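# Push the pedestal through the self-closing door into the bay

## Task

Move the mobile pedestal from this room through the door that swings shut by itself, and leave it parked in the yellow-taped bay in the next room. All four of its wheels must sit fully inside the tape lines, with none resting on the tape. Either robot or both may do the work. Before finishing, wait until the door has closed, release the pedestal and back the robots away from it. No robot may tip over or be left leaning. The result only counts if it stays in place without any robot holding it.

## Robot and tools

Robots: r1 and r2 are identical Hello Robot Stretch 3 units. Each has a two-wheel differential base with a passive omni wheel at the rear, a mast carrying a lift, and a telescoping arm that reaches out to the robot's right side. The base measures 0.33 m long by 0.34 m wide and cannot slide sideways. It turns in place about the point midway between its drive wheels, 0.05 m behind its front edge. With the arm retracted and the wrist folded, a spin sweeps a circle of radius 0.28 m; an unfolded, level gripper reaches beyond that circle. To bring the gripper forward you drive the base.

Frames: every robot reports in its own base frame, with the origin on the floor between the drive wheels, x forward, y left, z up. hand_pose is expressed in this frame, at the point where the closed fingertips meet. Odometry is that base frame as it was at the scene's start. Heading is positive to the left, -3.142 to 3.142. Because each robot uses its own frames, only images, lidar_m, wrist_depth_mm and head_depth_mm show where the two robots are relative to each other.

execute_actions: the argument actions is a list holding one action object, or empty to just read state and images. Inside the action, the keys are r1 and/or r2; each may carry base, joints and contact_limits. base holds exactly one command, both relative to where the base last reported itself: translate_m, a straight drive in metres, forward positive, -1 to 1; or rotate_rad, a spin in radians, counter-clockwise (left) positive, -3.2 to 3.2. joints holds absolute targets by name: lift_m 0 to 1.1 (arm height); arm_m 0 to 0.52 (extension); wrist_yaw_rad -1.345 to 4.42 (0 along the arm, positive toward the front, 3.0 folded over the base); wrist_pitch_rad -1.57 to 0.451 (0 level, negative tips the fingers down); wrist_roll_rad -2.911 to 2.911; gripper_m -0.089 to 0.179 (larger is wider; actual fingertip gap is 0.007 to 0.025 m less, and 0 below 0.007); head_pan_rad -3.953 to 1.73 (0 forward, positive left, -1.57 toward the arm); head_tilt_rad -1.53 to 0.419 (negative looks down). contact_limits takes only arm_m, a motor effort percentage 1 to 100 at which the arm motion halts with contact_stop. All motions in one action begin together; each action runs at most 15 s. cameras selects which images come back (r1_head_camera, r1_nav_camera, r1_wrist_camera, r2_head_camera, r2_nav_camera, r2_wrist_camera, or all; omitted means all, [] means none). Any bad key or out-of-range value rejects the whole call and nothing moves. Joints, bases or robots you leave out may still be driving toward earlier targets.

wait: seconds 0 to 10; nothing new is commanded and the scene keeps running. zoom_image: camera plus region [x0, y0, x1, y1] in that camera's pixels from the top-left, no bigger than 504 by 504, taken from the latest full image. finished_scene: pass the current scene number; it is final.

Results: base_status and joint_status tell how each commanded motion ended: done (for the base, wheels turned the full amount even if slipping), off_target (stopped short and possibly still pushing), contact_stop, time_out, torque_fault. After the last three the old target is dropped. on_its_own describes uncommanded parts; its held at value is a target, not a position. joint_positions gives readings. motor_effort is percent of maximum, positive toward larger joint values, with the peak in brackets; readings carry bias and noise, and positive wheel effort pushes forward. lidar_m lists 12 ranges in metres, 30-degree sectors starting straight ahead and going counter-clockwise (4th left, 7th behind, 10th right), plane 0.17 m high, range 0.15 to 12 m, - for nothing; it misses glass and thin legs and the robot's own mast and arm can block sectors 5, 6, 9, 10. wrist_depth_mm (45 to 1000) and head_depth_mm (280 to 4000, sideways picture) are 7 by 7 grids of median depths from the top left. base_odometry counts wheel turns, so slip shows as travel. turned_by_wheels and turned_by_imu give turning since the last result. base_tilt gives forward and right lean in degrees, each with a fixed bias up to about 4. The pictures line names returned images in order. Camera calibration lines give K, distortion and T_world_to_cam relative to the carrying robot's base frame.

Speed: the base moves up to 0.30 m/s and 1.9 rad/s only when stowed (lift_m below 0.30, arm_m below 0.03, wrist_yaw_rad above 2.54); otherwise 0.10 m/s and 0.63 rad/s.

Things to avoid: robots pressing on each other, since a hard press ends the run, and once bases touch, even millimetres more of driving presses hard. Both robots driving the same distance can differ by up to 2.5 cm per metre, which strains a shared load. The arm and lift halt and go limp on firm contact; base, wrist and head keep pushing, and a wrist under strain can shut off for 10 s. Pushing with the gripper higher than about 0.45 m, pushing again after a contact stop, driving while hooked on something fixed, or snagging furniture (especially reversing) can tip a robot; if base_tilt shows a lean, reverse the last move in small steps, free the gripper, and lower lift_m to about 0.2. Fold or unfold the wrist only with lift_m between 0.32 and 0.95, wrist_pitch_rad -0.4 and roll near 0; keep pitch at -0.5 or lower when yaw is below -0.4. To grip, command gripper_m under the object's width; to let go, open at least 0.02 past the touch value. Avoid drops, slams and hard impacts.

Each tool is called after "Request:" by a JSON object that holds its "name" and its "arguments", one argument or row to a line.

## Session

Request:
{"name": "execute_actions", "arguments": {
  "actions": []
}}

Scene clock: 0.00 s.
r1.base_odometry: x=+0.000 y=+0.000 heading=+0.000 (m, m, rad; r1's odometry frame)
r1.turned_by_wheels: +0.000 (rad since the last result)
r1.turned_by_imu: +0.000 (rad since the last result)
r1.base_tilt: forward=-2.6 right=+1.0 (deg)
r1.lidar_m: 0.79 0.84 1.22 1.90 2.02 2.94 2.81 1.23 0.95 0.93 0.99 0.80
r1.head_depth_mm: 744 742 733 729 721 717 711 / 755 747 740 733 726 722 716 / 758 748 744 738 730 726 722 / 766 757 749 742 738 733 726 / 770 762 754 749 742 739 731 / 776 769 761 754 748 743 736 / 782 776 768 764 754 748 743
r1.base_status: not commanded
r1.joint_positions: lift_m=+0.329 arm_m=-0.002 wrist_yaw_rad=+2.973 wrist_pitch_rad=-0.380 wrist_roll_rad=-0.007 gripper_m=+0.037 head_pan_rad=-0.006 head_tilt_rad=-0.024
r1.joint_status: not commanded
r1.motor_effort: left_wheel=+0 right_wheel=+0 lift_m=+45 arm_m=+0 wrist_yaw_rad=-1 wrist_pitch_rad=+5 wrist_roll_rad=+0 gripper_m=+1 head_pan_rad=+0 head_tilt_rad=+1 (%)
r1.hand_pose: x=+0.0172 y=+0.0830 z=+0.3503 quat_wxyz=(+0.192, +0.701, +0.076, +0.683) (m; r1's base frame)
r1.wrist_depth_mm: - - - - - - 869 / - - - - - - 851 / - - - - - - 869 / 992 980 973 956 910 897 818 / 748 762 756 719 736 708 686 / 633 611 - 584 570 573 578 / 519 519 - 512 499 490 482
r2.base_odometry: x=+0.000 y=+0.000 heading=+0.000 (m, m, rad; r2's odometry frame)
r2.turned_by_wheels: +0.000 (rad since the last result)
r2.turned_by_imu: +0.000 (rad since the last result)
r2.base_tilt: forward=+1.6 right=+1.2 (deg)
r2.lidar_m: 2.25 4.25 2.64 2.36 2.37 1.64 1.47 1.47 1.77 2.40 2.41 2.90
r2.head_depth_mm: 1702 2690 - - - 3164 2099 / 1698 2676 - - - 3174 2107 / 1687 2696 - - - 3151 2109 / 1772 2665 - - - 2412 2121 / 1774 2666 - - - 2332 2122 / 1759 2671 - - - 2796 2115 / 1774 2642 - - - 3195 2115
r2.base_status: not commanded
r2.joint_positions: lift_m=+0.349 arm_m=+0.000 wrist_yaw_rad=+2.974 wrist_pitch_rad=-0.449 wrist_roll_rad=-0.011 gripper_m=+0.037 head_pan_rad=+0.008 head_tilt_rad=-0.008
r2.joint_status: not commanded
r2.motor_effort: left_wheel=+0 right_wheel=-1 lift_m=+25 arm_m=+0 wrist_yaw_rad=+0 wrist_pitch_rad=+7 wrist_roll_rad=+0 gripper_m=+0 head_pan_rad=+0 head_tilt_rad=+2 (%)
r2.hand_pose: x=+0.0155 y=+0.0728 z=+0.3543 quat_wxyz=(+0.214, +0.696, +0.101, +0.678) (m; r2's base frame)
r2.wrist_depth_mm: - - - - - - - / - - - - - - - / 973 960 962 949 - 999 - / 776 771 777 782 781 797 799 / 632 641 - 652 681 657 648 / 546 547 - 572 - 560 564 / 476 - - - 482 488 480
pictures: r1_head_camera (sideways: a quarter turn clockwise sets it upright), r1_nav_camera (sideways: a quarter turn counterclockwise sets it upright), r1_wrist_camera, r2_head_camera (sideways: a quarter turn clockwise sets it upright), r2_nav_camera (sideways: a quarter turn counterclockwise sets it upright), r2_wrist_camera
Images, in order (width x height): r1_head_camera 896x504, r1_nav_camera 672x504, r1_wrist_camera 644x364, r2_head_camera 896x504, r2_nav_camera 672x504, r2_wrist_camera 644x364.

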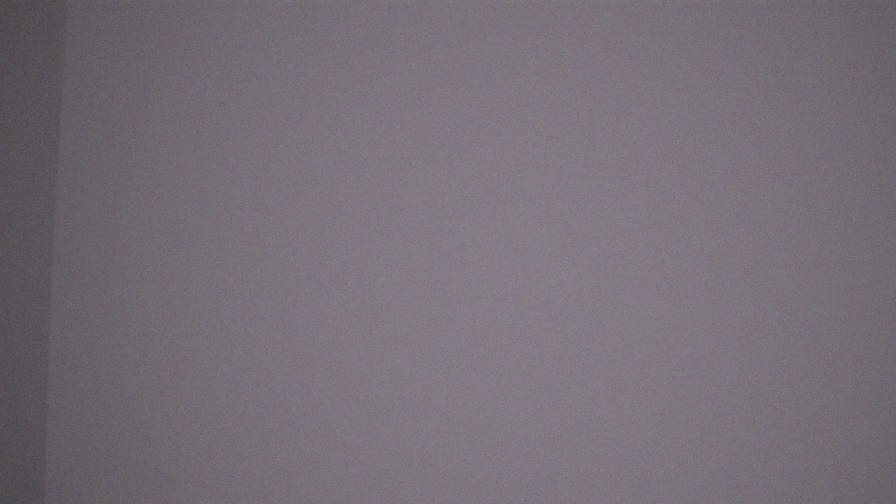

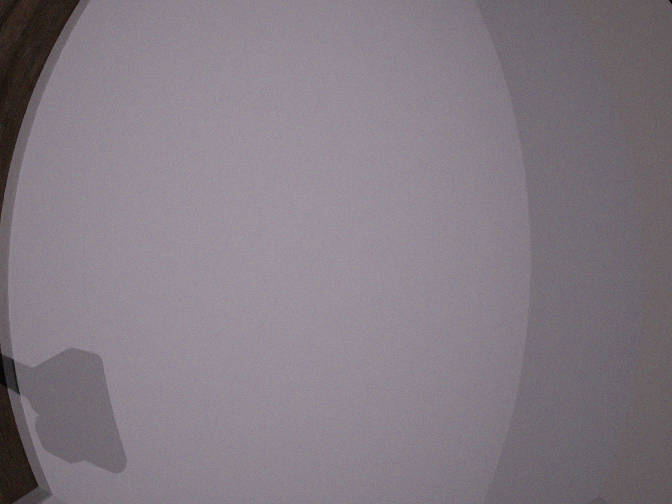

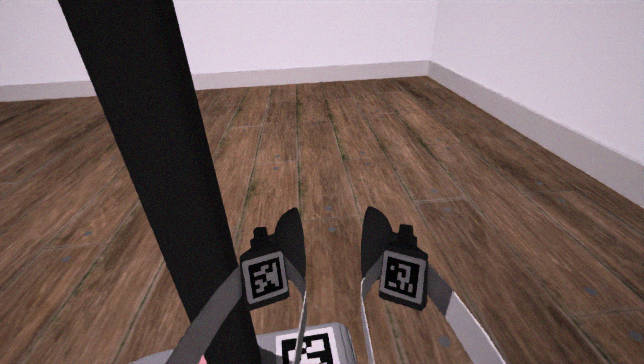

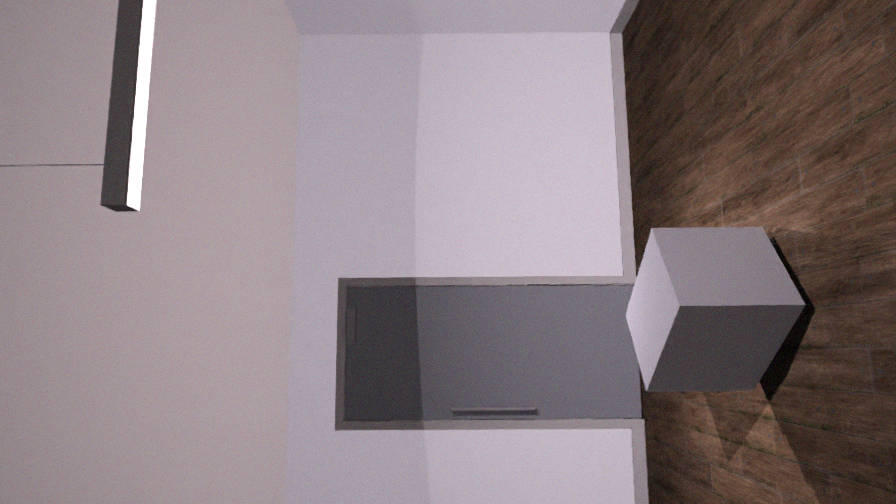

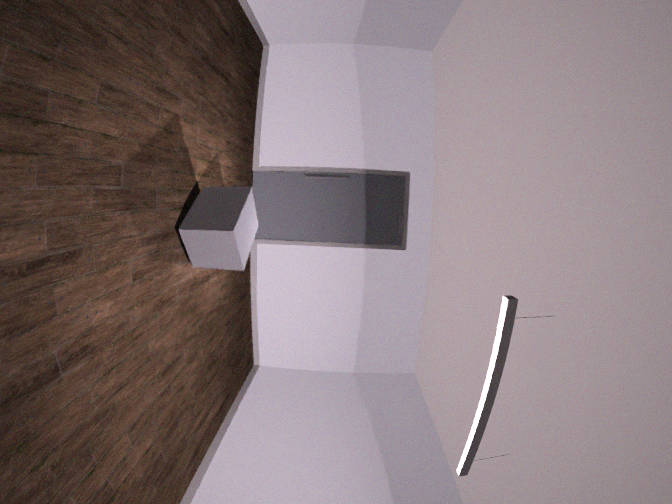

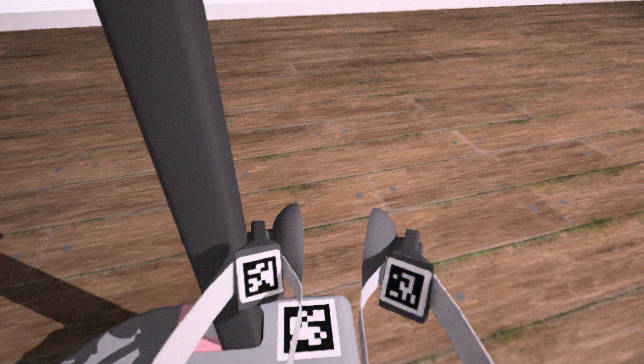

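Request:
{"name": "execute_actions", "arguments": {
  "actions": [
    {"r1":{"joints":{"head_pan_rad":-2.6,"head_tilt_rad":-0.5,"lift_m":0.27}},"r2":{"base":{"translate_m":1.0},"joints":{"lift_m":0.27,"head_tilt_rad":-0.5}}}
  ],
  "cameras": ["r1_nav_camera","r2_nav_camera"]
}}

Scene clock: 10.63 s.
r1.base_odometry: x=+0.000 y=+0.000 heading=+0.000 (m, m, rad; r1's odometry frame)
r1.turned_by_wheels: +0.000 (rad since the last result)
r1.turned_by_imu: +0.001 (rad since the last result)
r1.base_tilt: forward=-2.6 right=+1.0 (deg)
r1.lidar_m: 0.79 0.84 1.23 1.89 2.02 2.95 2.81 1.23 0.95 0.93 0.99 0.80
r1.head_depth_mm: 2131 2434 2909 3147 2289 1738 1410 / 1888 2040 2310 2596 2273 1716 1401 / 1626 1799 2003 2250 2253 1724 1391 / 1423 1554 1696 1895 2049 1695 1381 / 1158 1251 1346 1477 1628 1645 1380 / 1040 1113 1200 1287 1413 1526 1377 / 942 998 1070 1139 1232 1340 1345
r1.base_status: not commanded
r1.joint_positions: lift_m=+0.270 arm_m=-0.002 wrist_yaw_rad=+2.973 wrist_pitch_rad=-0.380 wrist_roll_rad=-0.007 gripper_m=+0.037 head_pan_rad=-2.593 head_tilt_rad=-0.494
r1.joint_status: all done
r1.motor_effort: left_wheel=+0(0) right_wheel=+0(1) lift_m=+28(39) arm_m=+0(0) wrist_yaw_rad=-1(1) wrist_pitch_rad=+5(5) wrist_roll_rad=+0(0) gripper_m=+0(0) head_pan_rad=-6(59) head_tilt_rad=-4(23) (%)
r1.hand_pose: x=+0.0172 y=+0.0830 z=+0.2917 quat_wxyz=(+0.192, +0.701, +0.076, +0.683) (m; r1's base frame)
r1.wrist_depth_mm: - - - - - - 851 / - - - - - - 860 / - - - - - - 845 / 855 851 826 799 774 768 747 / 660 654 672 624 641 613 585 / 538 535 - 536 501 509 496 / 455 - - - 425 425 420
r2.base_odometry: x=+1.000 y=+0.000 heading=+0.000 (m, m, rad; r2's odometry frame)
r2.turned_by_wheels: +0.000 (rad since the last result)
r2.turned_by_imu: +0.000 (rad since the last result)
r2.base_tilt: forward=+1.5 right=+1.2 (deg)
r2.lidar_m: 1.26 1.37 2.86 2.55 2.56 2.73 2.44 2.45 2.47 2.21 2.22 2.66
r2.head_depth_mm: 3069 3288 3667 2776 1971 1539 1256 / 3014 3285 3544 2767 1978 1539 1265 / 2919 3208 3494 2790 1998 1557 1269 / 2870 3168 3436 2682 1789 1561 1270 / 2829 3070 3396 1732 1588 1562 1277 / 2790 3056 3317 1741 1767 1570 1277 / 2732 2941 3260 2866 1946 1562 1286
r2.base_status: done
r2.joint_positions: lift_m=+0.270 arm_m=+0.000 wrist_yaw_rad=+2.974 wrist_pitch_rad=-0.449 wrist_roll_rad=-0.011 gripper_m=+0.037 head_pan_rad=+0.008 head_tilt_rad=-0.495
r2.joint_status: all done
r2.motor_effort: left_wheel=+0(12) right_wheel=-1(4) lift_m=+19(22) arm_m=+1(0) wrist_yaw_rad=+0(0) wrist_pitch_rad=+7(7) wrist_roll_rad=+0(0) gripper_m=+1(1) head_pan_rad=+0(0) head_tilt_rad=-3(30) (%)
r2.hand_pose: x=+0.0155 y=+0.0728 z=+0.2760 quat_wxyz=(+0.214, +0.696, +0.101, +0.678) (m; r2's base frame)
r2.wrist_depth_mm: - - - - - - - / - - - - - - - / 805 827 823 830 816 827 833 / 634 635 651 643 667 657 673 / 534 537 - 539 561 541 549 / 471 - - - - 465 464 / - - - - 403 406 409
pictures: r1_nav_camera (sideways: a quarter turn counterclockwise sets it upright), r2_nav_camera (sideways: a quarter turn counterclockwise sets it upright)
camera_calibration (this result's frames):
r1_nav_camera: T_world_to_cam=[[-0.361831, -0.23867, 0.901174, -1.12743], [-0.541213, 0.840868, 0.0053957, 0.0434346], [-0.759056, -0.485775, -0.433423, 0.524674], [0, 0, 0, 1]] pos_world=[0.0138238, -0.0507342, 1.24319]
r2_nav_camera: T_world_to_cam=[[0.484628, 0.0285083, 0.874256, -1.10345], [0.0665038, -0.997777, -0.00432899, 0.0545971], [0.872189, 0.0602392, -0.485446, 0.575749], [0, 0, 0, 1]] pos_world=[0.0289701, 0.0512506, 1.24443]
Images, in order (width x height): r1_nav_camera 672x504, r2_nav_camera 672x504.

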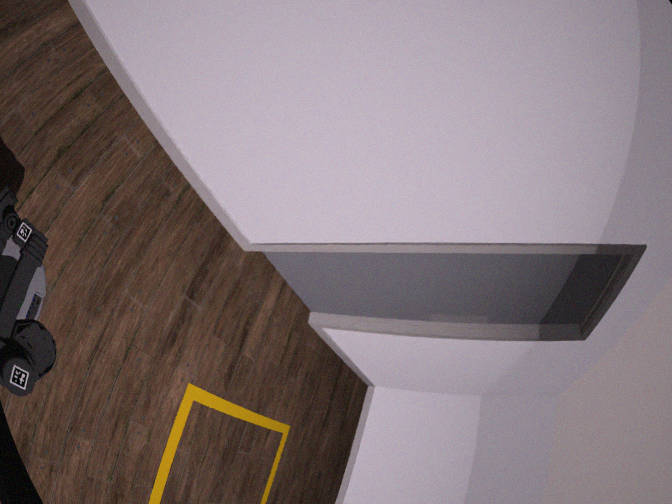

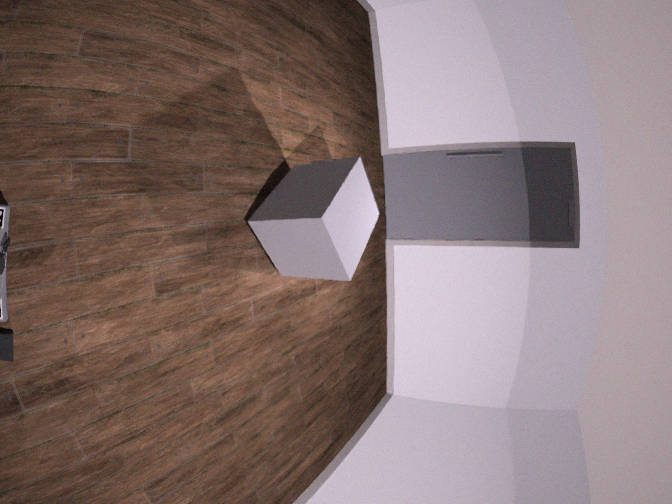

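Request:
{"name": "execute_actions", "arguments": {
  "actions": [
    {"r1":{"base":{"rotate_rad":-0.08},"joints":{"head_pan_rad":0,"head_tilt_rad":-0.7}}}
  ],
  "cameras": []
}}

Request:
{"name": "execute_actions", "arguments": {
  "actions": [
    {"r1":{"base":{"translate_m":-1.0}},"r2":{"base":{"translate_m":0.5},"joints":{"head_tilt_rad":-0.8}}}
  ],
  "cameras": []
}}

Request:
{"name": "execute_actions", "arguments": {
  "actions": [
    {"r1":{"base":{"translate_m":-0.7}}}
  ],
  "cameras": []
}}

Request:
{"name": "execute_actions", "arguments": {
  "actions": [
    {"r1":{"base":{"rotate_rad":-1.57}}}
  ],
  "cameras": ["r1_nav_camera","r2_nav_camera"]
}}

Scene clock: 20.17 s.
r1.base_odometry: x=+0.000 y=+0.000 heading=-0.080 (m, m, rad; r1's odometry frame)
r1.turned_by_wheels: -0.080 (rad since the last result)
r1.turned_by_imu: -0.078 (rad since the last result)
r1.base_tilt: forward=-2.6 right=+1.0 (deg)
r1.lidar_m: 0.79 0.82 1.12 1.90 1.97 2.70 3.67 1.32 0.96 0.93 0.97 0.82
r1.head_depth_mm: 634 705 795 907 1056 1276 1253 / 634 706 794 909 1062 1283 1230 / 636 709 796 909 1067 1279 1226 / 639 708 799 913 1070 1282 1222 / 637 712 804 911 1071 1287 1220 / 641 713 804 921 1070 1299 1218 / 639 716 805 923 1081 1301 1208
r1.base_status: done
r1.joint_positions: lift_m=+0.270 arm_m=-0.002 wrist_yaw_rad=+2.973 wrist_pitch_rad=-0.380 wrist_roll_rad=-0.007 gripper_m=+0.037 head_pan_rad=-0.007 head_tilt_rad=-0.691
r1.joint_status: all done
r1.motor_effort: left_wheel=+2(7) right_wheel=-2(6) lift_m=+28(28) arm_m=+0(1) wrist_yaw_rad=-1(1) wrist_pitch_rad=+5(5) wrist_roll_rad=-1(1) gripper_m=+0(1) head_pan_rad=+4(56) head_tilt_rad=-4(16) (%)
r1.hand_pose: x=+0.0172 y=+0.0830 z=+0.2917 quat_wxyz=(+0.192, +0.701, +0.076, +0.683) (m; r1's base frame)
r1.wrist_depth_mm: - - - - - - 770 / - - - - - - 784 / - - - - - - 808 / 873 862 829 814 783 787 754 / 683 657 670 628 631 601 601 / 542 529 - 532 496 505 489 / 459 - - - 426 423 422
r2.base_odometry: x=+1.000 y=+0.000 heading=+0.000 (m, m, rad; r2's odometry frame)
r2.turned_by_wheels: +0.000 (rad since the last result)
r2.turned_by_imu: -0.001 (rad since the last result)
r2.base_tilt: forward=+1.6 right=+1.2 (deg)
r2.lidar_m: 1.26 1.37 2.85 2.55 2.56 2.72 2.45 2.45 2.47 2.21 2.21 2.67
r2.head_depth_mm: 3048 3336 3659 2754 1970 1548 1262 / 2982 3313 3582 2777 1996 1539 1264 / 2913 3187 3544 2790 1991 1557 1269 / 2888 3155 3489 2648 1780 1564 1278 / 2867 3094 3334 1739 1576 1554 1281 / 2770 3057 3321 1756 1765 1572 1276 / 2721 2968 3267 2859 1964 1576 1276
r2.base_status: not commanded
r2.joint_positions: lift_m=+0.270 arm_m=+0.000 wrist_yaw_rad=+2.974 wrist_pitch_rad=-0.449 wrist_roll_rad=-0.011 gripper_m=+0.037 head_pan_rad=+0.008 head_tilt_rad=-0.495
r2.joint_status: not commanded
r2.motor_effort: left_wheel=+0(0) right_wheel=-1(1) lift_m=+19(19) arm_m=+0(0) wrist_yaw_rad=+1(0) wrist_pitch_rad=+6(7) wrist_roll_rad=+0(1) gripper_m=-1(1) head_pan_rad=+0(0) head_tilt_rad=-2(3) (%)
r2.hand_pose: x=+0.0155 y=+0.0728 z=+0.2760 quat_wxyz=(+0.214, +0.696, +0.101, +0.678) (m; r2's base frame)
r2.wrist_depth_mm: - - - - - - - / - - - - - - - / 807 809 821 819 811 828 806 / 649 639 637 656 649 657 658 / 531 539 - 544 556 553 547 / 469 - - - - 468 465 / - - - - 402 405 407
pictures: none
No camera images: the call's "cameras" was empty. Leave "cameras" out to get every camera's image.

Scene clock: 25.10 s.
r1.base_odometry: x=-0.997 y=+0.080 heading=-0.080 (m, m, rad; r1's odometry frame)
r1.turned_by_wheels: +0.000 (rad since the last result)
r1.turned_by_imu: -0.007 (rad since the last result)
r1.base_tilt: forward=-2.6 right=+1.0 (deg)
r1.lidar_m: 1.78 1.84 1.96 1.89 1.96 2.68 2.99 1.42 1.05 0.92 0.97 1.31
r1.head_depth_mm: 1510 1690 1890 2114 1782 1468 1241 / 1507 1684 1894 2104 1779 1454 1235 / 1518 1677 1887 2071 1764 1449 1230 / 1516 1681 1909 2084 1761 1445 1227 / 1520 1682 1901 2088 1744 1444 1211 / 1516 1675 1910 2094 1717 1422 1212 / 1518 1704 1911 2105 1708 1416 1208
r1.base_status: done
r1.joint_positions: lift_m=+0.270 arm_m=-0.002 wrist_yaw_rad=+2.973 wrist_pitch_rad=-0.380 wrist_roll_rad=-0.007 gripper_m=+0.037 head_pan_rad=-0.007 head_tilt_rad=-0.692
r1.joint_status: not commanded
r1.motor_effort: left_wheel=+1(6) right_wheel=-1(6) lift_m=+29(29) arm_m=+0(1) wrist_yaw_rad=-1(1) wrist_pitch_rad=+5(6) wrist_roll_rad=+0(0) gripper_m=+1(1) head_pan_rad=+5(5) head_tilt_rad=-2(3) (%)
r1.hand_pose: x=+0.0172 y=+0.0830 z=+0.2917 quat_wxyz=(+0.192, +0.701, +0.076, +0.683) (m; r1's base frame)
r1.wrist_depth_mm: - - - - - - - / - - - - - - - / - - - - - - - / 858 858 824 805 793 766 753 / 671 654 670 626 625 615 600 / 541 523 - 539 501 495 483 / 458 - - - 435 425 419
r2.base_odometry: x=+1.500 y=+0.000 heading=+0.000 (m, m, rad; r2's odometry frame)
r2.turned_by_wheels: +0.000 (rad since the last result)
r2.turned_by_imu: +0.000 (rad since the last result)
r2.base_tilt: forward=+1.6 right=+1.2 (deg)
r2.lidar_m: 0.82 0.78 2.96 2.65 2.66 3.21 2.93 2.94 2.35 2.11 2.12 2.55
r2.head_depth_mm: 2667 2940 2282 1817 1493 1274 1107 / 2622 2888 2315 1822 1503 1277 1110 / 2559 2861 2329 1816 1508 1281 1117 / 2493 2841 2344 1331 1480 1285 1124 / 2474 2770 2312 1191 1355 1292 1125 / 2425 2777 1448 1169 1413 1293 1130 / 2385 2724 2389 1260 1527 1302 1127
r2.base_status: done
r2.joint_positions: lift_m=+0.270 arm_m=+0.000 wrist_yaw_rad=+2.974 wrist_pitch_rad=-0.449 wrist_roll_rad=-0.011 gripper_m=+0.037 head_pan_rad=+0.008 head_tilt_rad=-0.791
r2.joint_status: all done
r2.motor_effort: left_wheel=+0(10) right_wheel=-1(4) lift_m=+19(19) arm_m=+0(1) wrist_yaw_rad=+0(0) wrist_pitch_rad=+7(7) wrist_roll_rad=+0(0) gripper_m=+0(1) head_pan_rad=+0(1) head_tilt_rad=-5(29) (%)
r2.hand_pose: x=+0.0155 y=+0.0728 z=+0.2760 quat_wxyz=(+0.214, +0.696, +0.101, +0.678) (m; r2's base frame)
r2.wrist_depth_mm: - - - - - - - / - - - - - - - / 820 815 830 799 818 840 810 / 637 653 653 654 652 664 663 / 531 535 - 539 559 546 542 / 471 - - - - 467 468 / - - - - 400 404 406
pictures: none
No camera images: the call's "cameras" was empty. Leave "cameras" out to get every camera's image.

Scene clock: 29.07 s.
r1.base_odometry: x=-1.695 y=+0.136 heading=-0.080 (m, m, rad; r1's odometry frame)
r1.turned_by_wheels: +0.000 (rad since the last result)
r1.turned_by_imu: -0.005 (rad since the last result)
r1.base_tilt: forward=-2.6 right=+1.0 (deg)
r1.lidar_m: 2.47 2.56 1.96 1.89 1.95 2.39 2.29 1.35 1.00 1.02 1.06 1.32
r1.head_depth_mm: 2119 2366 2590 2274 1787 1459 1241 / 2123 2378 2688 2258 1773 1454 1237 / 2104 2361 2669 2244 1769 1448 1227 / 2118 2358 2649 2236 1762 1439 1218 / 2139 2384 2626 2222 1741 1430 1217 / 2142 2359 2637 2205 1723 1421 1212 / 2122 2390 2652 2171 1705 1415 1207
r1.base_status: done
r1.joint_positions: lift_m=+0.270 arm_m=-0.002 wrist_yaw_rad=+2.973 wrist_pitch_rad=-0.380 wrist_roll_rad=-0.007 gripper_m=+0.037 head_pan_rad=-0.007 head_tilt_rad=-0.692
r1.joint_status: not commanded
r1.motor_effort: left_wheel=+2(5) right_wheel=-1(5) lift_m=+29(29) arm_m=+0(0) wrist_yaw_rad=-1(1) wrist_pitch_rad=+5(5) wrist_roll_rad=-1(0) gripper_m=+2(0) head_pan_rad=+5(5) head_tilt_rad=-3(4) (%)
r1.hand_pose: x=+0.0172 y=+0.0830 z=+0.2917 quat_wxyz=(+0.192, +0.701, +0.076, +0.683) (m; r1's base frame)
r1.wrist_depth_mm: - - - - - - - / - - - - - - - / - - - - - - - / 862 849 808 797 796 787 778 / 661 637 661 643 636 608 590 / 533 535 - 534 494 502 494 / 463 - - - 432 425 418
r2.base_odometry: x=+1.500 y=+0.000 heading=+0.000 (m, m, rad; r2's odometry frame)
r2.turned_by_wheels: +0.000 (rad since the last result)
r2.turned_by_imu: +0.000 (rad since the last result)
r2.base_tilt: forward=+1.6 right=+1.2 (deg)
r2.lidar_m: 0.82 0.78 2.97 2.65 2.65 3.22 2.93 2.94 2.37 2.10 2.12 2.55
r2.head_depth_mm: 2641 2917 2289 1814 1496 1281 1110 / 2614 2913 2292 1814 1502 1278 1110 / 2589 2853 2292 1832 1511 1278 1117 / 2531 2817 2311 1327 1477 1290 1122 / 2448 2785 2328 1193 1360 1289 1118 / 2429 2779 1451 1166 1416 1295 1125 / 2382 2733 2383 1264 1527 1301 1129
r2.base_status: not commanded
r2.joint_positions: lift_m=+0.270 arm_m=+0.000 wrist_yaw_rad=+2.974 wrist_pitch_rad=-0.449 wrist_roll_rad=-0.011 gripper_m=+0.037 head_pan_rad=+0.008 head_tilt_rad=-0.791
r2.joint_status: not commanded
r2.motor_effort: left_wheel=+0(0) right_wheel=-1(1) lift_m=+19(19) arm_m=+0(0) wrist_yaw_rad=+0(0) wrist_pitch_rad=+6(7) wrist_roll_rad=+0(0) gripper_m=+0(0) head_pan_rad=+0(0) head_tilt_rad=-5(5) (%)
r2.hand_pose: x=+0.0155 y=+0.0728 z=+0.2760 quat_wxyz=(+0.214, +0.696, +0.101, +0.678) (m; r2's base frame)
r2.wrist_depth_mm: - - - - - - - / - - - - - - - / 816 799 816 824 827 826 826 / 638 656 637 652 648 646 671 / 525 532 - 538 562 540 548 / 463 - - - - 464 466 / - - - - 401 401 404
pictures: none
No camera images: the call's "cameras" was empty. Leave "cameras" out to get every camera's image.

Scene clock: 31.27 s.
r1.base_odometry: x=-1.695 y=+0.136 heading=-1.650 (m, m, rad; r1's odometry frame)
r1.turned_by_wheels: -1.570 (rad since the last result)
r1.turned_by_imu: -1.540 (rad since the last result)
r1.base_tilt: forward=-2.6 right=+1.0 (deg)
r1.lidar_m: 1.02 1.06 1.34 2.48 2.58 1.96 1.89 1.96 2.37 2.29 1.32 1.00
r1.head_depth_mm: 831 923 1021 1117 1251 1426 1232 / 833 927 1041 1187 1359 1427 1234 / 837 931 1050 1199 1393 1450 1224 / 836 932 1049 1201 1412 1435 1224 / 841 933 1056 1210 1411 1429 1216 / 841 940 1058 1213 1424 1422 1210 / 847 939 1063 1220 1428 1413 1204
r1.base_status: done
r1.joint_positions: lift_m=+0.270 arm_m=-0.002 wrist_yaw_rad=+2.973 wrist_pitch_rad=-0.380 wrist_roll_rad=-0.007 gripper_m=+0.037 head_pan_rad=-0.007 head_tilt_rad=-0.692
r1.joint_status: not commanded
r1.motor_effort: left_wheel=+2(9) right_wheel=-1(3) lift_m=+29(29) arm_m=+0(0) wrist_yaw_rad=-1(1) wrist_pitch_rad=+5(6) wrist_roll_rad=+0(0) gripper_m=+2(1) head_pan_rad=+4(4) head_tilt_rad=-4(3) (%)
r1.hand_pose: x=+0.0172 y=+0.0830 z=+0.2917 quat_wxyz=(+0.192, +0.701, +0.076, +0.683) (m; r1's base frame)
r1.wrist_depth_mm: - - - - - - 948 / - - - - - - 945 / - - - - - - 903 / 871 848 825 798 784 752 765 / 648 648 655 644 647 616 586 / 541 535 - 533 503 492 504 / 466 - - - 434 427 423
r2.base_odometry: x=+1.500 y=+0.000 heading=+0.000 (m, m, rad; r2's odometry frame)
r2.turned_by_wheels: +0.000 (rad since the last result)
r2.turned_by_imu: +0.000 (rad since the last result)
r2.base_tilt: forward=+1.5 right=+1.2 (deg)
r2.lidar_m: 0.82 0.78 2.96 2.65 2.66 3.19 2.93 2.95 2.36 2.11 2.12 2.55
r2.head_depth_mm: 2662 2951 2304 1819 1493 1271 1110 / 2619 2891 2304 1806 1500 1272 1117 / 2548 2886 2314 1829 1504 1280 1114 / 2506 2814 2326 1332 1480 1295 1117 / 2452 2751 2348 1194 1357 1293 1123 / 2444 2746 1447 1168 1419 1292 1126 / 2398 2706 2371 1255 1535 1301 1126
r2.base_status: not commanded
r2.joint_positions: lift_m=+0.270 arm_m=+0.000 wrist_yaw_rad=+2.974 wrist_pitch_rad=-0.449 wrist_roll_rad=-0.011 gripper_m=+0.037 head_pan_rad=+0.008 head_tilt_rad=-0.791
r2.joint_status: not commanded
r2.motor_effort: left_wheel=+0(0) right_wheel=-1(1) lift_m=+19(19) arm_m=+0(0) wrist_yaw_rad=+0(1) wrist_pitch_rad=+6(6) wrist_roll_rad=+0(0) gripper_m=-1(1) head_pan_rad=+0(0) head_tilt_rad=-5(4) (%)
r2.hand_pose: x=+0.0155 y=+0.0728 z=+0.2760 quat_wxyz=(+0.214, +0.696, +0.101, +0.678) (m; r2's base frame)
r2.wrist_depth_mm: - - - - - - - / - - - - - - - / 804 793 812 824 831 821 834 / 648 636 645 643 650 653 663 / 536 524 - 539 561 544 544 / 467 - - - - 469 467 / - - - - 403 410 411
pictures: r1_nav_camera (sideways: a quarter turn counterclockwise sets it upright), r2_nav_camera (sideways: a quarter turn counterclockwise sets it upright)
camera_calibration (this result's frames):
r1_nav_camera: T_world_to_cam=[[0.602537, 0.0106761, 0.798019, -0.998801], [0.0167392, -0.99986, 0.000737538, 0.0460963], [0.797915, 0.0129138, -0.602631, 0.735332], [0, 0, 0, 1]] pos_world=[0.0143105, 0.0472571, 1.24016]
r2_nav_camera: T_world_to_cam=[[0.71849, 0.0304233, 0.694871, -0.871034], [0.06271, -0.997808, -0.021155, 0.0765209], [0.692704, 0.0587751, -0.718823, 0.880441], [0, 0, 0, 1]] pos_world=[0.0111456, 0.0511049, 1.23976]
Images, in order (width x height): r1_nav_camera 672x504, r2_nav_camera 672x504.

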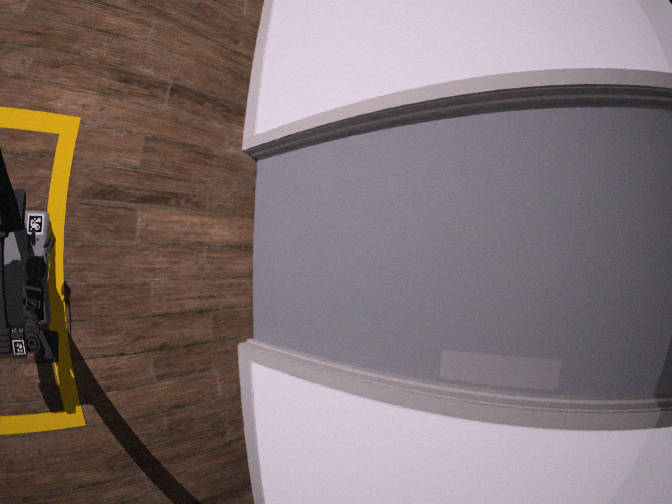

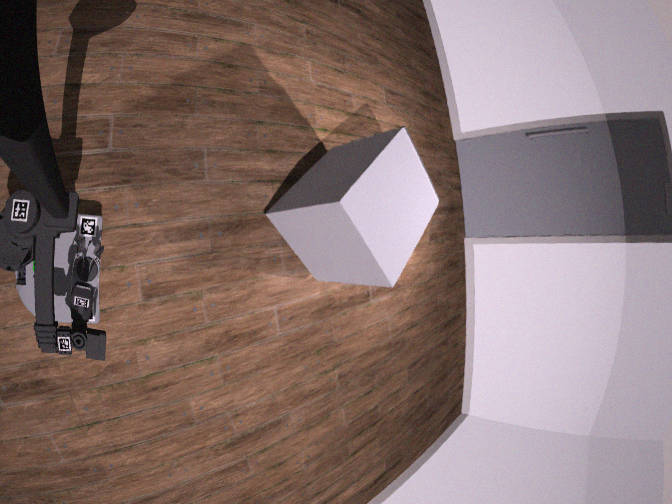

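Request:
{"name": "execute_actions", "arguments": {
  "actions": [
    {"r1":{"base":{"translate_m":0.94}},"r2":{"base":{"translate_m":0.72},"joints":{"head_tilt_rad":-1.0}}}
  ],
  "cameras": []
}}

Request:
{"name": "execute_actions", "arguments": {
  "actions": [
    {"r1":{"base":{"translate_m":0.75},"joints":{"lift_m":0.33}},"r2":{"base":{"translate_m":0.3},"joints":{"lift_m":0.33}}}
  ],
  "cameras": ["r1_nav_camera","r2_nav_camera"]
}}

Scene clock: 44.50 s.
r1.base_odometry: x=-1.769 y=-0.802 heading=-1.650 (m, m, rad; r1's odometry frame)
r1.turned_by_wheels: +0.000 (rad since the last result)
r1.turned_by_imu: +0.007 (rad since the last result)
r1.base_tilt: forward=-2.6 right=+1.0 (deg)
r1.lidar_m: - - 0.15 0.36 2.58 2.93 2.82 2.94 2.38 0.32 0.15 -
r1.head_depth_mm: - - - - - - - / - - - - - - - / - - - - - - - / - - - - - - - / - - - - - - - / - - - - - - - / - - - - - - -
r1.base_status: done
r1.joint_positions: lift_m=+0.270 arm_m=-0.002 wrist_yaw_rad=+2.973 wrist_pitch_rad=-0.380 wrist_roll_rad=-0.007 gripper_m=+0.037 head_pan_rad=-0.007 head_tilt_rad=-0.693
r1.joint_status: not commanded
r1.motor_effort: left_wheel=+1(9) right_wheel=+0(3) lift_m=+29(29) arm_m=-1(1) wrist_yaw_rad=-1(1) wrist_pitch_rad=+5(5) wrist_roll_rad=+0(1) gripper_m=+1(1) head_pan_rad=+4(4) head_tilt_rad=-3(3) (%)
r1.hand_pose: x=+0.0172 y=+0.0830 z=+0.2917 quat_wxyz=(+0.192, +0.701, +0.076, +0.683) (m; r1's base frame)
r1.wrist_depth_mm: - - - 516 198 119 86 / - - - 557 206 123 87 / - - - 615 217 125 89 / 845 839 812 682 226 129 90 / 650 662 664 595 204 133 92 / 543 535 - 525 227 136 94 / 463 - - - 267 132 96
r2.base_odometry: x=+2.220 y=+0.000 heading=+0.000 (m, m, rad; r2's odometry frame)
r2.turned_by_wheels: +0.000 (rad since the last result)
r2.turned_by_imu: -0.001 (rad since the last result)
r2.base_tilt: forward=+1.5 right=+1.2 (deg)
r2.lidar_m: 0.25 0.21 0.21 0.23 2.80 3.38 3.63 3.55 2.20 1.97 1.97 2.38
r2.head_depth_mm: 2158 2106 1773 1525 1341 1191 1075 / 2103 2135 1793 1527 1338 1201 1093 / 2062 2139 1794 1532 1353 1199 1097 / 2017 2149 1806 1546 908 1088 1098 / 1995 2171 1800 1553 830 766 1071 / 1940 2129 1819 976 835 742 811 / 1903 2135 1839 957 840 745 688
r2.base_status: done
r2.joint_positions: lift_m=+0.270 arm_m=+0.000 wrist_yaw_rad=+2.974 wrist_pitch_rad=-0.449 wrist_roll_rad=-0.011 gripper_m=+0.037 head_pan_rad=+0.008 head_tilt_rad=-0.988
r2.joint_status: all done
r2.motor_effort: left_wheel=+0(10) right_wheel=-1(3) lift_m=+19(19) arm_m=+0(0) wrist_yaw_rad=+0(1) wrist_pitch_rad=+7(7) wrist_roll_rad=+0(0) gripper_m=+0(0) head_pan_rad=+0(0) head_tilt_rad=-6(24) (%)
r2.hand_pose: x=+0.0155 y=+0.0728 z=+0.2760 quat_wxyz=(+0.214, +0.696, +0.101, +0.678) (m; r2's base frame)
r2.wrist_depth_mm: - - - 280 231 199 173 / - - - 309 251 213 184 / 806 804 812 342 272 227 196 / 640 643 650 384 300 245 209 / 530 537 - 411 319 268 225 / 468 - - - - 292 241 / - - - - 407 314 263
pictures: none
No camera images: the call's "cameras" was empty. Leave "cameras" out to get every camera's image.

Scene clock: 52.40 s.
r1.base_odometry: x=-1.827 y=-1.549 heading=-1.649 (m, m, rad; r1's odometry frame)
r1.turned_by_wheels: +0.001 (rad since the last result)
r1.turned_by_imu: -0.070 (rad since the last result)
r1.base_tilt: forward=-2.7 right=+1.1 (deg)
r1.lidar_m: - - 0.15 0.19 2.54 3.01 2.85 2.91 2.43 0.30 0.15 -
r1.head_depth_mm: - - - - - - - / - - - - - - - / - - - - - - - / - - - - - - - / - - - - - - - / - - - - - - - / - - - - - - -
r1.base_status: translate_m off_target (by the wheels' count: +0.7498 of +0.7500)
r1.joint_positions: lift_m=+0.330 arm_m=-0.002 wrist_yaw_rad=+2.984 wrist_pitch_rad=-0.388 wrist_roll_rad=-0.007 gripper_m=+0.037 head_pan_rad=+0.017 head_tilt_rad=-0.697
r1.joint_status: all done
r1.on_its_own: left_wheel is at rest, and its effort (+28) is outside its rest range (-18 to +18)
r1.motor_effort: left_wheel=+28(48) right_wheel=+7(19) lift_m=+60(62) arm_m=+0(1) wrist_yaw_rad=-11(11) wrist_pitch_rad=+8(8) wrist_roll_rad=-1(1) gripper_m=+4(4) head_pan_rad=-11(23) head_tilt_rad=-1(3) (%)
r1.hand_pose: x=+0.0146 y=+0.0825 z=+0.3490 quat_wxyz=(+0.190, +0.700, +0.082, +0.684) (m; r1's base frame)
r1.wrist_depth_mm: - - - 303 130 82 61 / - - - 341 136 85 62 / - - - 387 142 87 63 / - 976 898 445 150 90 65 / 761 738 755 491 143 93 66 / 620 598 - 558 137 96 68 / 516 513 - 508 184 95 69
r2.base_odometry: x=+2.520 y=+0.000 heading=+0.000 (m, m, rad; r2's odometry frame)
r2.turned_by_wheels: +0.000 (rad since the last result)
r2.turned_by_imu: +0.024 (rad since the last result)
r2.base_tilt: forward=+1.5 right=+1.2 (deg)
r2.lidar_m: 0.20 0.16 0.16 0.18 0.28 3.49 3.91 3.33 2.12 1.92 1.94 2.09
r2.head_depth_mm: 1838 2044 1766 1523 1336 1192 1074 / 1794 2039 1779 1529 1341 1190 1092 / 1774 2035 1768 1533 1341 1201 1101 / 1737 2016 1799 1547 1348 1205 1098 / 1719 2011 1810 1559 1362 750 900 / 1677 2003 1807 1558 1366 743 686 / 1647 1977 1825 1560 838 745 671
r2.base_status: done
r2.joint_positions: lift_m=+0.330 arm_m=+0.000 wrist_yaw_rad=+2.974 wrist_pitch_rad=-0.450 wrist_roll_rad=-0.011 gripper_m=+0.037 head_pan_rad=+0.008 head_tilt_rad=-0.990
r2.joint_status: all done
r2.on_its_own: left_wheel is at rest, and its effort (+25) is outside its rest range (-18 to +18)
r2.motor_effort: left_wheel=+25(100) right_wheel=-1(6) lift_m=+32(33) arm_m=+0(0) wrist_yaw_rad=+1(0) wrist_pitch_rad=+7(7) wrist_roll_rad=+0(0) gripper_m=+0(0) head_pan_rad=+0(0) head_tilt_rad=-3(5) (%)
r2.hand_pose: x=+0.0155 y=+0.0727 z=+0.3353 quat_wxyz=(+0.215, +0.696, +0.101, +0.678) (m; r2's base frame)
r2.wrist_depth_mm: - - 258 220 185 161 142 / - - 288 241 201 172 150 / 927 934 322 267 220 186 160 / 740 741 365 301 239 200 172 / 610 609 - 330 256 219 185 / 519 529 - 363 - 240 200 / 468 - - - 348 263 234
pictures: r1_nav_camera (sideways: a quarter turn counterclockwise sets it upright), r2_nav_camera (sideways: a quarter turn counterclockwise sets it upright)
camera_calibration (this result's frames):
r1_nav_camera: T_world_to_cam=[[0.605446, 0.0251045, 0.79549, -0.995522], [0.0405915, -0.999176, 0.000638367, 0.0460799], [0.794851, 0.0319037, -0.605966, 0.739689], [0, 0, 0, 1]] pos_world=[0.0129223, 0.0474352, 1.24012]
r2_nav_camera: T_world_to_cam=[[0.842005, 0.031436, 0.538553, -0.668117], [0.057435, -0.997851, -0.0315514, 0.0900813], [0.536403, 0.0574982, -0.842001, 1.04156], [0, 0, 0, 1]] pos_world=[-0.00130931, 0.051003, 1.23965]
Images, in order (width x height): r1_nav_camera 672x504, r2_nav_camera 672x504.

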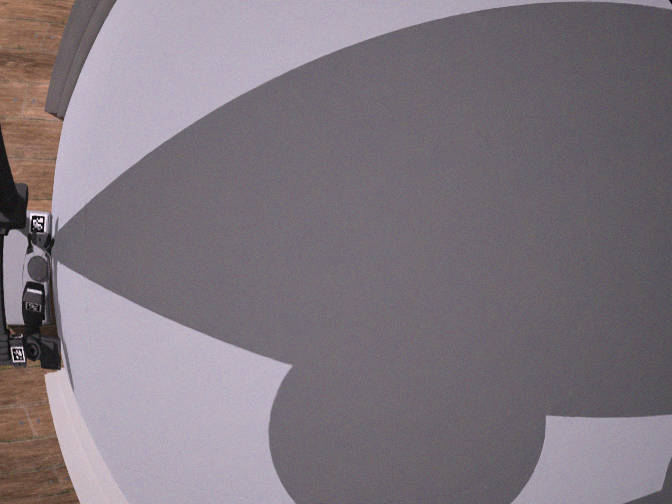

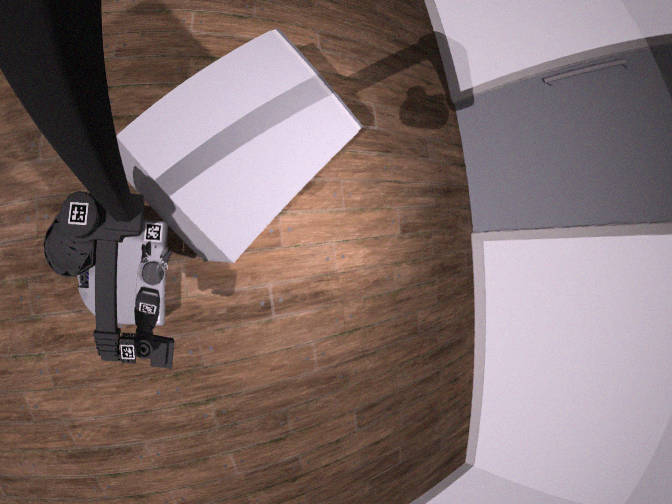

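Request:
{"name": "execute_actions", "arguments": {
  "actions": [
    {"r1":{"base":{"translate_m":-0.1},"joints":{"head_pan_rad":0.6,"wrist_yaw_rad":3.3}},"r2":{"base":{"translate_m":-0.4}}}
  ],
  "cameras": []
}}

Request:
{"name": "execute_actions", "arguments": {
  "actions": [
    {"r1":{"base":{"rotate_rad":0.4}},"r2":{"base":{"rotate_rad":0.9}}}
  ],
  "cameras": []
}}

Request:
{"name": "execute_actions", "arguments": {
  "actions": [
    {"r1":{"base":{"translate_m":0.25}},"r2":{"base":{"translate_m":0.3}}}
  ],
  "cameras": ["r1_nav_camera","r2_nav_camera"]
}}

Scene clock: 66.50 s.
r1.base_odometry: x=-1.819 y=-1.449 heading=-1.649 (m, m, rad; r1's odometry frame)
r1.turned_by_wheels: +0.000 (rad since the last result)
r1.turned_by_imu: +0.000 (rad since the last result)
r1.base_tilt: forward=-2.7 right=+1.0 (deg)
r1.lidar_m: 0.16 0.16 0.21 0.51 2.53 2.90 2.75 2.82 2.43 0.39 0.24 0.17
r1.head_depth_mm: - - - - - - - / - - - - - - - / - - - - - - - / - - - - - - - / - - - - - - 315 / - - - - - 298 368 / - - - - - 330 459
r1.base_status: done
r1.joint_positions: lift_m=+0.330 arm_m=-0.002 wrist_yaw_rad=+3.297 wrist_pitch_rad=-0.388 wrist_roll_rad=-0.007 gripper_m=+0.037 head_pan_rad=+0.593 head_tilt_rad=-0.695
r1.joint_status: all done
r1.motor_effort: left_wheel=+0(23) right_wheel=+1(5) lift_m=+60(60) arm_m=-1(1) wrist_yaw_rad=+2(9) wrist_pitch_rad=+8(8) wrist_roll_rad=+0(1) gripper_m=+1(3) head_pan_rad=+5(52) head_tilt_rad=-2(1) (%)
r1.hand_pose: x=-0.0567 y=+0.0826 z=+0.3490 quat_wxyz=(+0.081, +0.678, +0.190, +0.705) (m; r1's base frame)
r1.wrist_depth_mm: - - - - 740 440 264 / - - - - 710 438 263 / - - - - 641 432 260 / 984 - 934 944 686 426 262 / 765 758 736 - 698 423 258 / 627 605 612 - 563 423 259 / 523 509 - - 506 382 257
r2.base_odometry: x=+2.120 y=+0.000 heading=+0.000 (m, m, rad; r2's odometry frame)
r2.turned_by_wheels: +0.000 (rad since the last result)
r2.turned_by_imu: -0.001 (rad since the last result)
r2.base_tilt: forward=+1.6 right=+1.3 (deg)
r2.lidar_m: 0.51 0.42 0.42 2.78 2.78 3.40 3.52 3.45 2.19 1.99 2.00 2.44
r2.head_depth_mm: 2216 2117 1771 1528 1337 1190 1074 / 2197 2140 1767 1521 1336 1198 1096 / 2163 2137 1784 1536 1349 1203 1099 / 2105 2139 1803 1513 1327 1199 1099 / 2056 2175 1811 964 1095 1203 1101 / 2032 2175 1815 955 881 1159 1091 / 2021 2178 1117 955 839 1196 1095
r2.base_status: done
r2.joint_positions: lift_m=+0.330 arm_m=+0.000 wrist_yaw_rad=+2.974 wrist_pitch_rad=-0.450 wrist_roll_rad=-0.011 gripper_m=+0.037 head_pan_rad=+0.008 head_tilt_rad=-0.990
r2.joint_status: not commanded
r2.motor_effort: left_wheel=+0(19) right_wheel=-1(5) lift_m=+31(31) arm_m=+0(0) wrist_yaw_rad=+1(1) wrist_pitch_rad=+7(7) wrist_roll_rad=+0(0) gripper_m=+1(0) head_pan_rad=+0(1) head_tilt_rad=-4(4) (%)
r2.hand_pose: x=+0.0155 y=+0.0727 z=+0.3353 quat_wxyz=(+0.215, +0.696, +0.101, +0.678) (m; r2's base frame)
r2.wrist_depth_mm: - - - - - - 328 / - - - - - - 350 / 904 946 944 923 952 850 372 / 736 748 741 749 744 466 396 / 613 618 - 635 655 507 429 / 525 528 - 547 - 530 460 / 469 - - - 467 470 464
pictures: none
No camera images: the call's "cameras" was empty. Leave "cameras" out to get every camera's image.

Scene clock: 68.90 s.
r1.base_odometry: x=-1.819 y=-1.449 heading=-1.249 (m, m, rad; r1's odometry frame)
r1.turned_by_wheels: +0.400 (rad since the last result)
r1.turned_by_imu: +0.394 (rad since the last result)
r1.base_tilt: forward=-2.6 right=+1.0 (deg)
r1.lidar_m: 0.16 0.19 0.37 2.47 3.00 2.75 2.77 2.57 1.00 0.28 0.18 0.16
r1.head_depth_mm: - - - - - - - / - - - - - - - / - - - - - 291 315 / - - - - 299 334 402 / - - 289 314 364 446 576 / - 297 332 400 502 673 948 / 312 361 444 550 659 782 1039
r1.base_status: done
r1.joint_positions: lift_m=+0.330 arm_m=-0.002 wrist_yaw_rad=+3.297 wrist_pitch_rad=-0.388 wrist_roll_rad=-0.007 gripper_m=+0.037 head_pan_rad=+0.593 head_tilt_rad=-0.695
r1.joint_status: not commanded
r1.motor_effort: left_wheel=-1(5) right_wheel=+2(3) lift_m=+60(60) arm_m=-1(1) wrist_yaw_rad=+2(2) wrist_pitch_rad=+8(8) wrist_roll_rad=+0(0) gripper_m=+2(2) head_pan_rad=+5(5) head_tilt_rad=-3(2) (%)
r1.hand_pose: x=-0.0567 y=+0.0826 z=+0.3490 quat_wxyz=(+0.081, +0.678, +0.190, +0.705) (m; r1's base frame)
r1.wrist_depth_mm: - - - - - - 434 / - - - - - - 453 / - - - - - - 483 / 986 963 951 916 891 801 507 / 750 745 747 - 729 656 487 / 620 601 598 - 564 572 446 / 518 520 - - 503 480 402
r2.base_odometry: x=+2.120 y=+0.000 heading=+0.900 (m, m, rad; r2's odometry frame)
r2.turned_by_wheels: +0.900 (rad since the last result)
r2.turned_by_imu: +0.889 (rad since the last result)
r2.base_tilt: forward=+1.5 right=+1.2 (deg)
r2.lidar_m: 0.42 2.78 2.77 3.11 3.52 3.52 2.39 2.00 1.99 2.24 0.58 0.43
r2.head_depth_mm: 2200 2112 1081 934 956 1191 1075 / 2370 2125 1086 938 963 1196 1095 / 2511 2124 1091 939 969 1201 1094 / 2633 2161 1753 1513 1330 1205 1101 / 2703 2161 1798 1555 1359 1210 1102 / 2709 2182 1810 1557 1360 1214 1092 / 2664 2189 1842 1559 1371 1214 1093
r2.base_status: done
r2.joint_positions: lift_m=+0.330 arm_m=+0.000 wrist_yaw_rad=+2.974 wrist_pitch_rad=-0.450 wrist_roll_rad=-0.011 gripper_m=+0.037 head_pan_rad=+0.008 head_tilt_rad=-0.990
r2.joint_status: not commanded
r2.motor_effort: left_wheel=-2(8) right_wheel=+0(3) lift_m=+31(32) arm_m=+0(0) wrist_yaw_rad=+1(1) wrist_pitch_rad=+6(7) wrist_roll_rad=+0(1) gripper_m=+0(0) head_pan_rad=+0(0) head_tilt_rad=-5(4) (%)
r2.hand_pose: x=+0.0155 y=+0.0727 z=+0.3353 quat_wxyz=(+0.215, +0.696, +0.101, +0.678) (m; r2's base frame)
r2.wrist_depth_mm: - - - - - - - / - - - - - - - / 918 935 942 969 963 953 944 / 733 739 736 739 756 752 769 / 614 619 - 609 647 629 627 / 525 528 - 543 - 537 537 / 463 - - - 463 466 466
pictures: none
No camera images: the call's "cameras" was empty. Leave "cameras" out to get every camera's image.

Scene clock: 73.13 s.
r1.base_odometry: x=-1.740 y=-1.686 heading=-1.249 (m, m, rad; r1's odometry frame)
r1.turned_by_wheels: +0.000 (rad since the last result)
r1.turned_by_imu: -0.398 (rad since the last result)
r1.base_tilt: forward=-2.7 right=+1.0 (deg)
r1.lidar_m: - - 0.15 0.19 2.49 3.02 2.85 2.91 2.47 0.30 0.15 -
r1.head_depth_mm: - - - - - - - / - - - - - - - / - - - - - - - / - - - - - - - / - - - - - - - / - - - - - - - / - - - - - - -
r1.base_status: translate_m off_target (by the wheels' count: +0.2499 of +0.2500)
r1.joint_positions: lift_m=+0.330 arm_m=-0.002 wrist_yaw_rad=+3.300 wrist_pitch_rad=-0.385 wrist_roll_rad=-0.007 gripper_m=+0.037 head_pan_rad=+0.620 head_tilt_rad=-0.698
r1.joint_status: not commanded
r1.on_its_own: left_wheel is at rest, and its effort (+24) is outside its rest range (-18 to +18)
r1.motor_effort: left_wheel=+24(49) right_wheel=+6(30) lift_m=+51(60) arm_m=-1(1) wrist_yaw_rad=-1(11) wrist_pitch_rad=+7(8) wrist_roll_rad=+0(0) gripper_m=+0(0) head_pan_rad=-14(24) head_tilt_rad=-2(1) (%)
r1.hand_pose: x=-0.0572 y=+0.0829 z=+0.3500 quat_wxyz=(+0.080, +0.679, +0.190, +0.705) (m; r1's base frame)
r1.wrist_depth_mm: - - - - 483 217 132 / - - - - 516 215 132 / - - - - 564 214 131 / 975 970 937 833 562 212 130 / 767 768 764 - 408 211 129 / 621 620 602 - 446 209 129 / 515 517 - - 480 192 128
r2.base_odometry: x=+2.306 y=+0.235 heading=+0.900 (m, m, rad; r2's odometry frame)
r2.turned_by_wheels: +0.000 (rad since the last result)
r2.turned_by_imu: +0.000 (rad since the last result)
r2.base_tilt: forward=+1.5 right=+1.2 (deg)
r2.lidar_m: 0.16 2.57 2.57 2.89 3.74 3.74 2.63 2.20 2.18 0.43 0.17 0.15
r2.head_depth_mm: 1985 2111 1769 927 819 727 1046 / 2157 2135 1775 935 822 731 1058 / 2349 2131 1791 939 824 734 1066 / 2506 2155 1787 1535 1331 1189 1100 / 2624 2151 1799 1549 1355 1201 1106 / 2647 2167 1812 1566 1366 1215 1093 / 2534 2199 1830 1554 1368 1219 1090
r2.base_status: done
r2.joint_positions: lift_m=+0.330 arm_m=+0.000 wrist_yaw_rad=+2.974 wrist_pitch_rad=-0.450 wrist_roll_rad=-0.011 gripper_m=+0.037 head_pan_rad=+0.008 head_tilt_rad=-0.990
r2.joint_status: not commanded
r2.motor_effort: left_wheel=-3(5) right_wheel=+0(3) lift_m=+32(32) arm_m=+0(0) wrist_yaw_rad=+1(0) wrist_pitch_rad=+7(7) wrist_roll_rad=+0(1) gripper_m=+0(1) head_pan_rad=-1(0) head_tilt_rad=-4(3) (%)
r2.hand_pose: x=+0.0155 y=+0.0727 z=+0.3353 quat_wxyz=(+0.215, +0.696, +0.101, +0.678) (m; r2's base frame)
r2.wrist_depth_mm: - - - - - - - / - - - - - - - / 932 931 929 946 929 961 936 / 733 742 746 741 764 760 751 / 607 613 - 619 648 629 627 / 524 528 - 546 - 537 539 / 464 - - - 465 461 465
pictures: r1_nav_camera (sideways: a quarter turn counterclockwise sets it upright), r2_nav_camera (sideways: a quarter turn counterclockwise sets it upright)
camera_calibration (this result's frames):
r1_nav_camera: T_world_to_cam=[[0.485188, 0.364882, 0.794641, -0.99368], [0.600411, -0.799692, 0.000605161, 0.0427082], [0.635688, 0.476817, -0.60708, 0.742109], [0, 0, 0, 1]] pos_world=[-0.0152703, 0.0428793, 1.24011]
r2_nav_camera: T_world_to_cam=[[0.842005, 0.0314363, 0.538553, -0.668117], [0.0574353, -0.997851, -0.0315514, 0.0900813], [0.536403, 0.0574984, -0.842001, 1.04156], [0, 0, 0, 1]] pos_world=[-0.00130932, 0.051003, 1.23965]
Images, in order (width x height): r1_nav_camera 672x504, r2_nav_camera 672x504.

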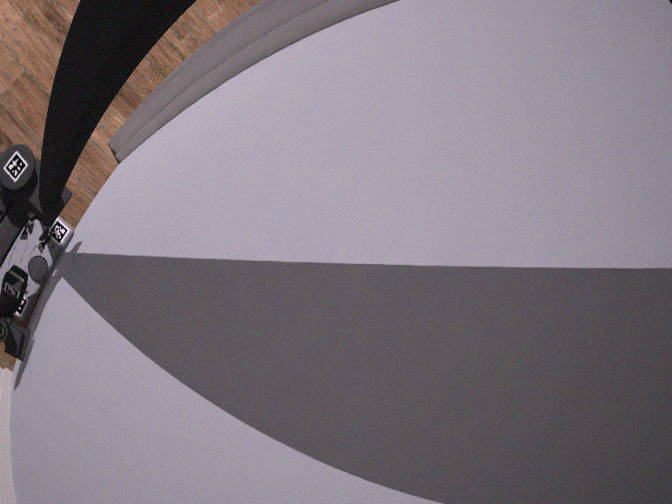

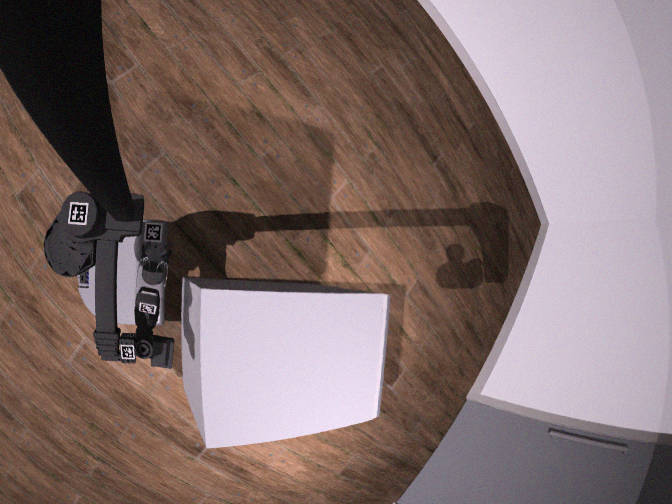

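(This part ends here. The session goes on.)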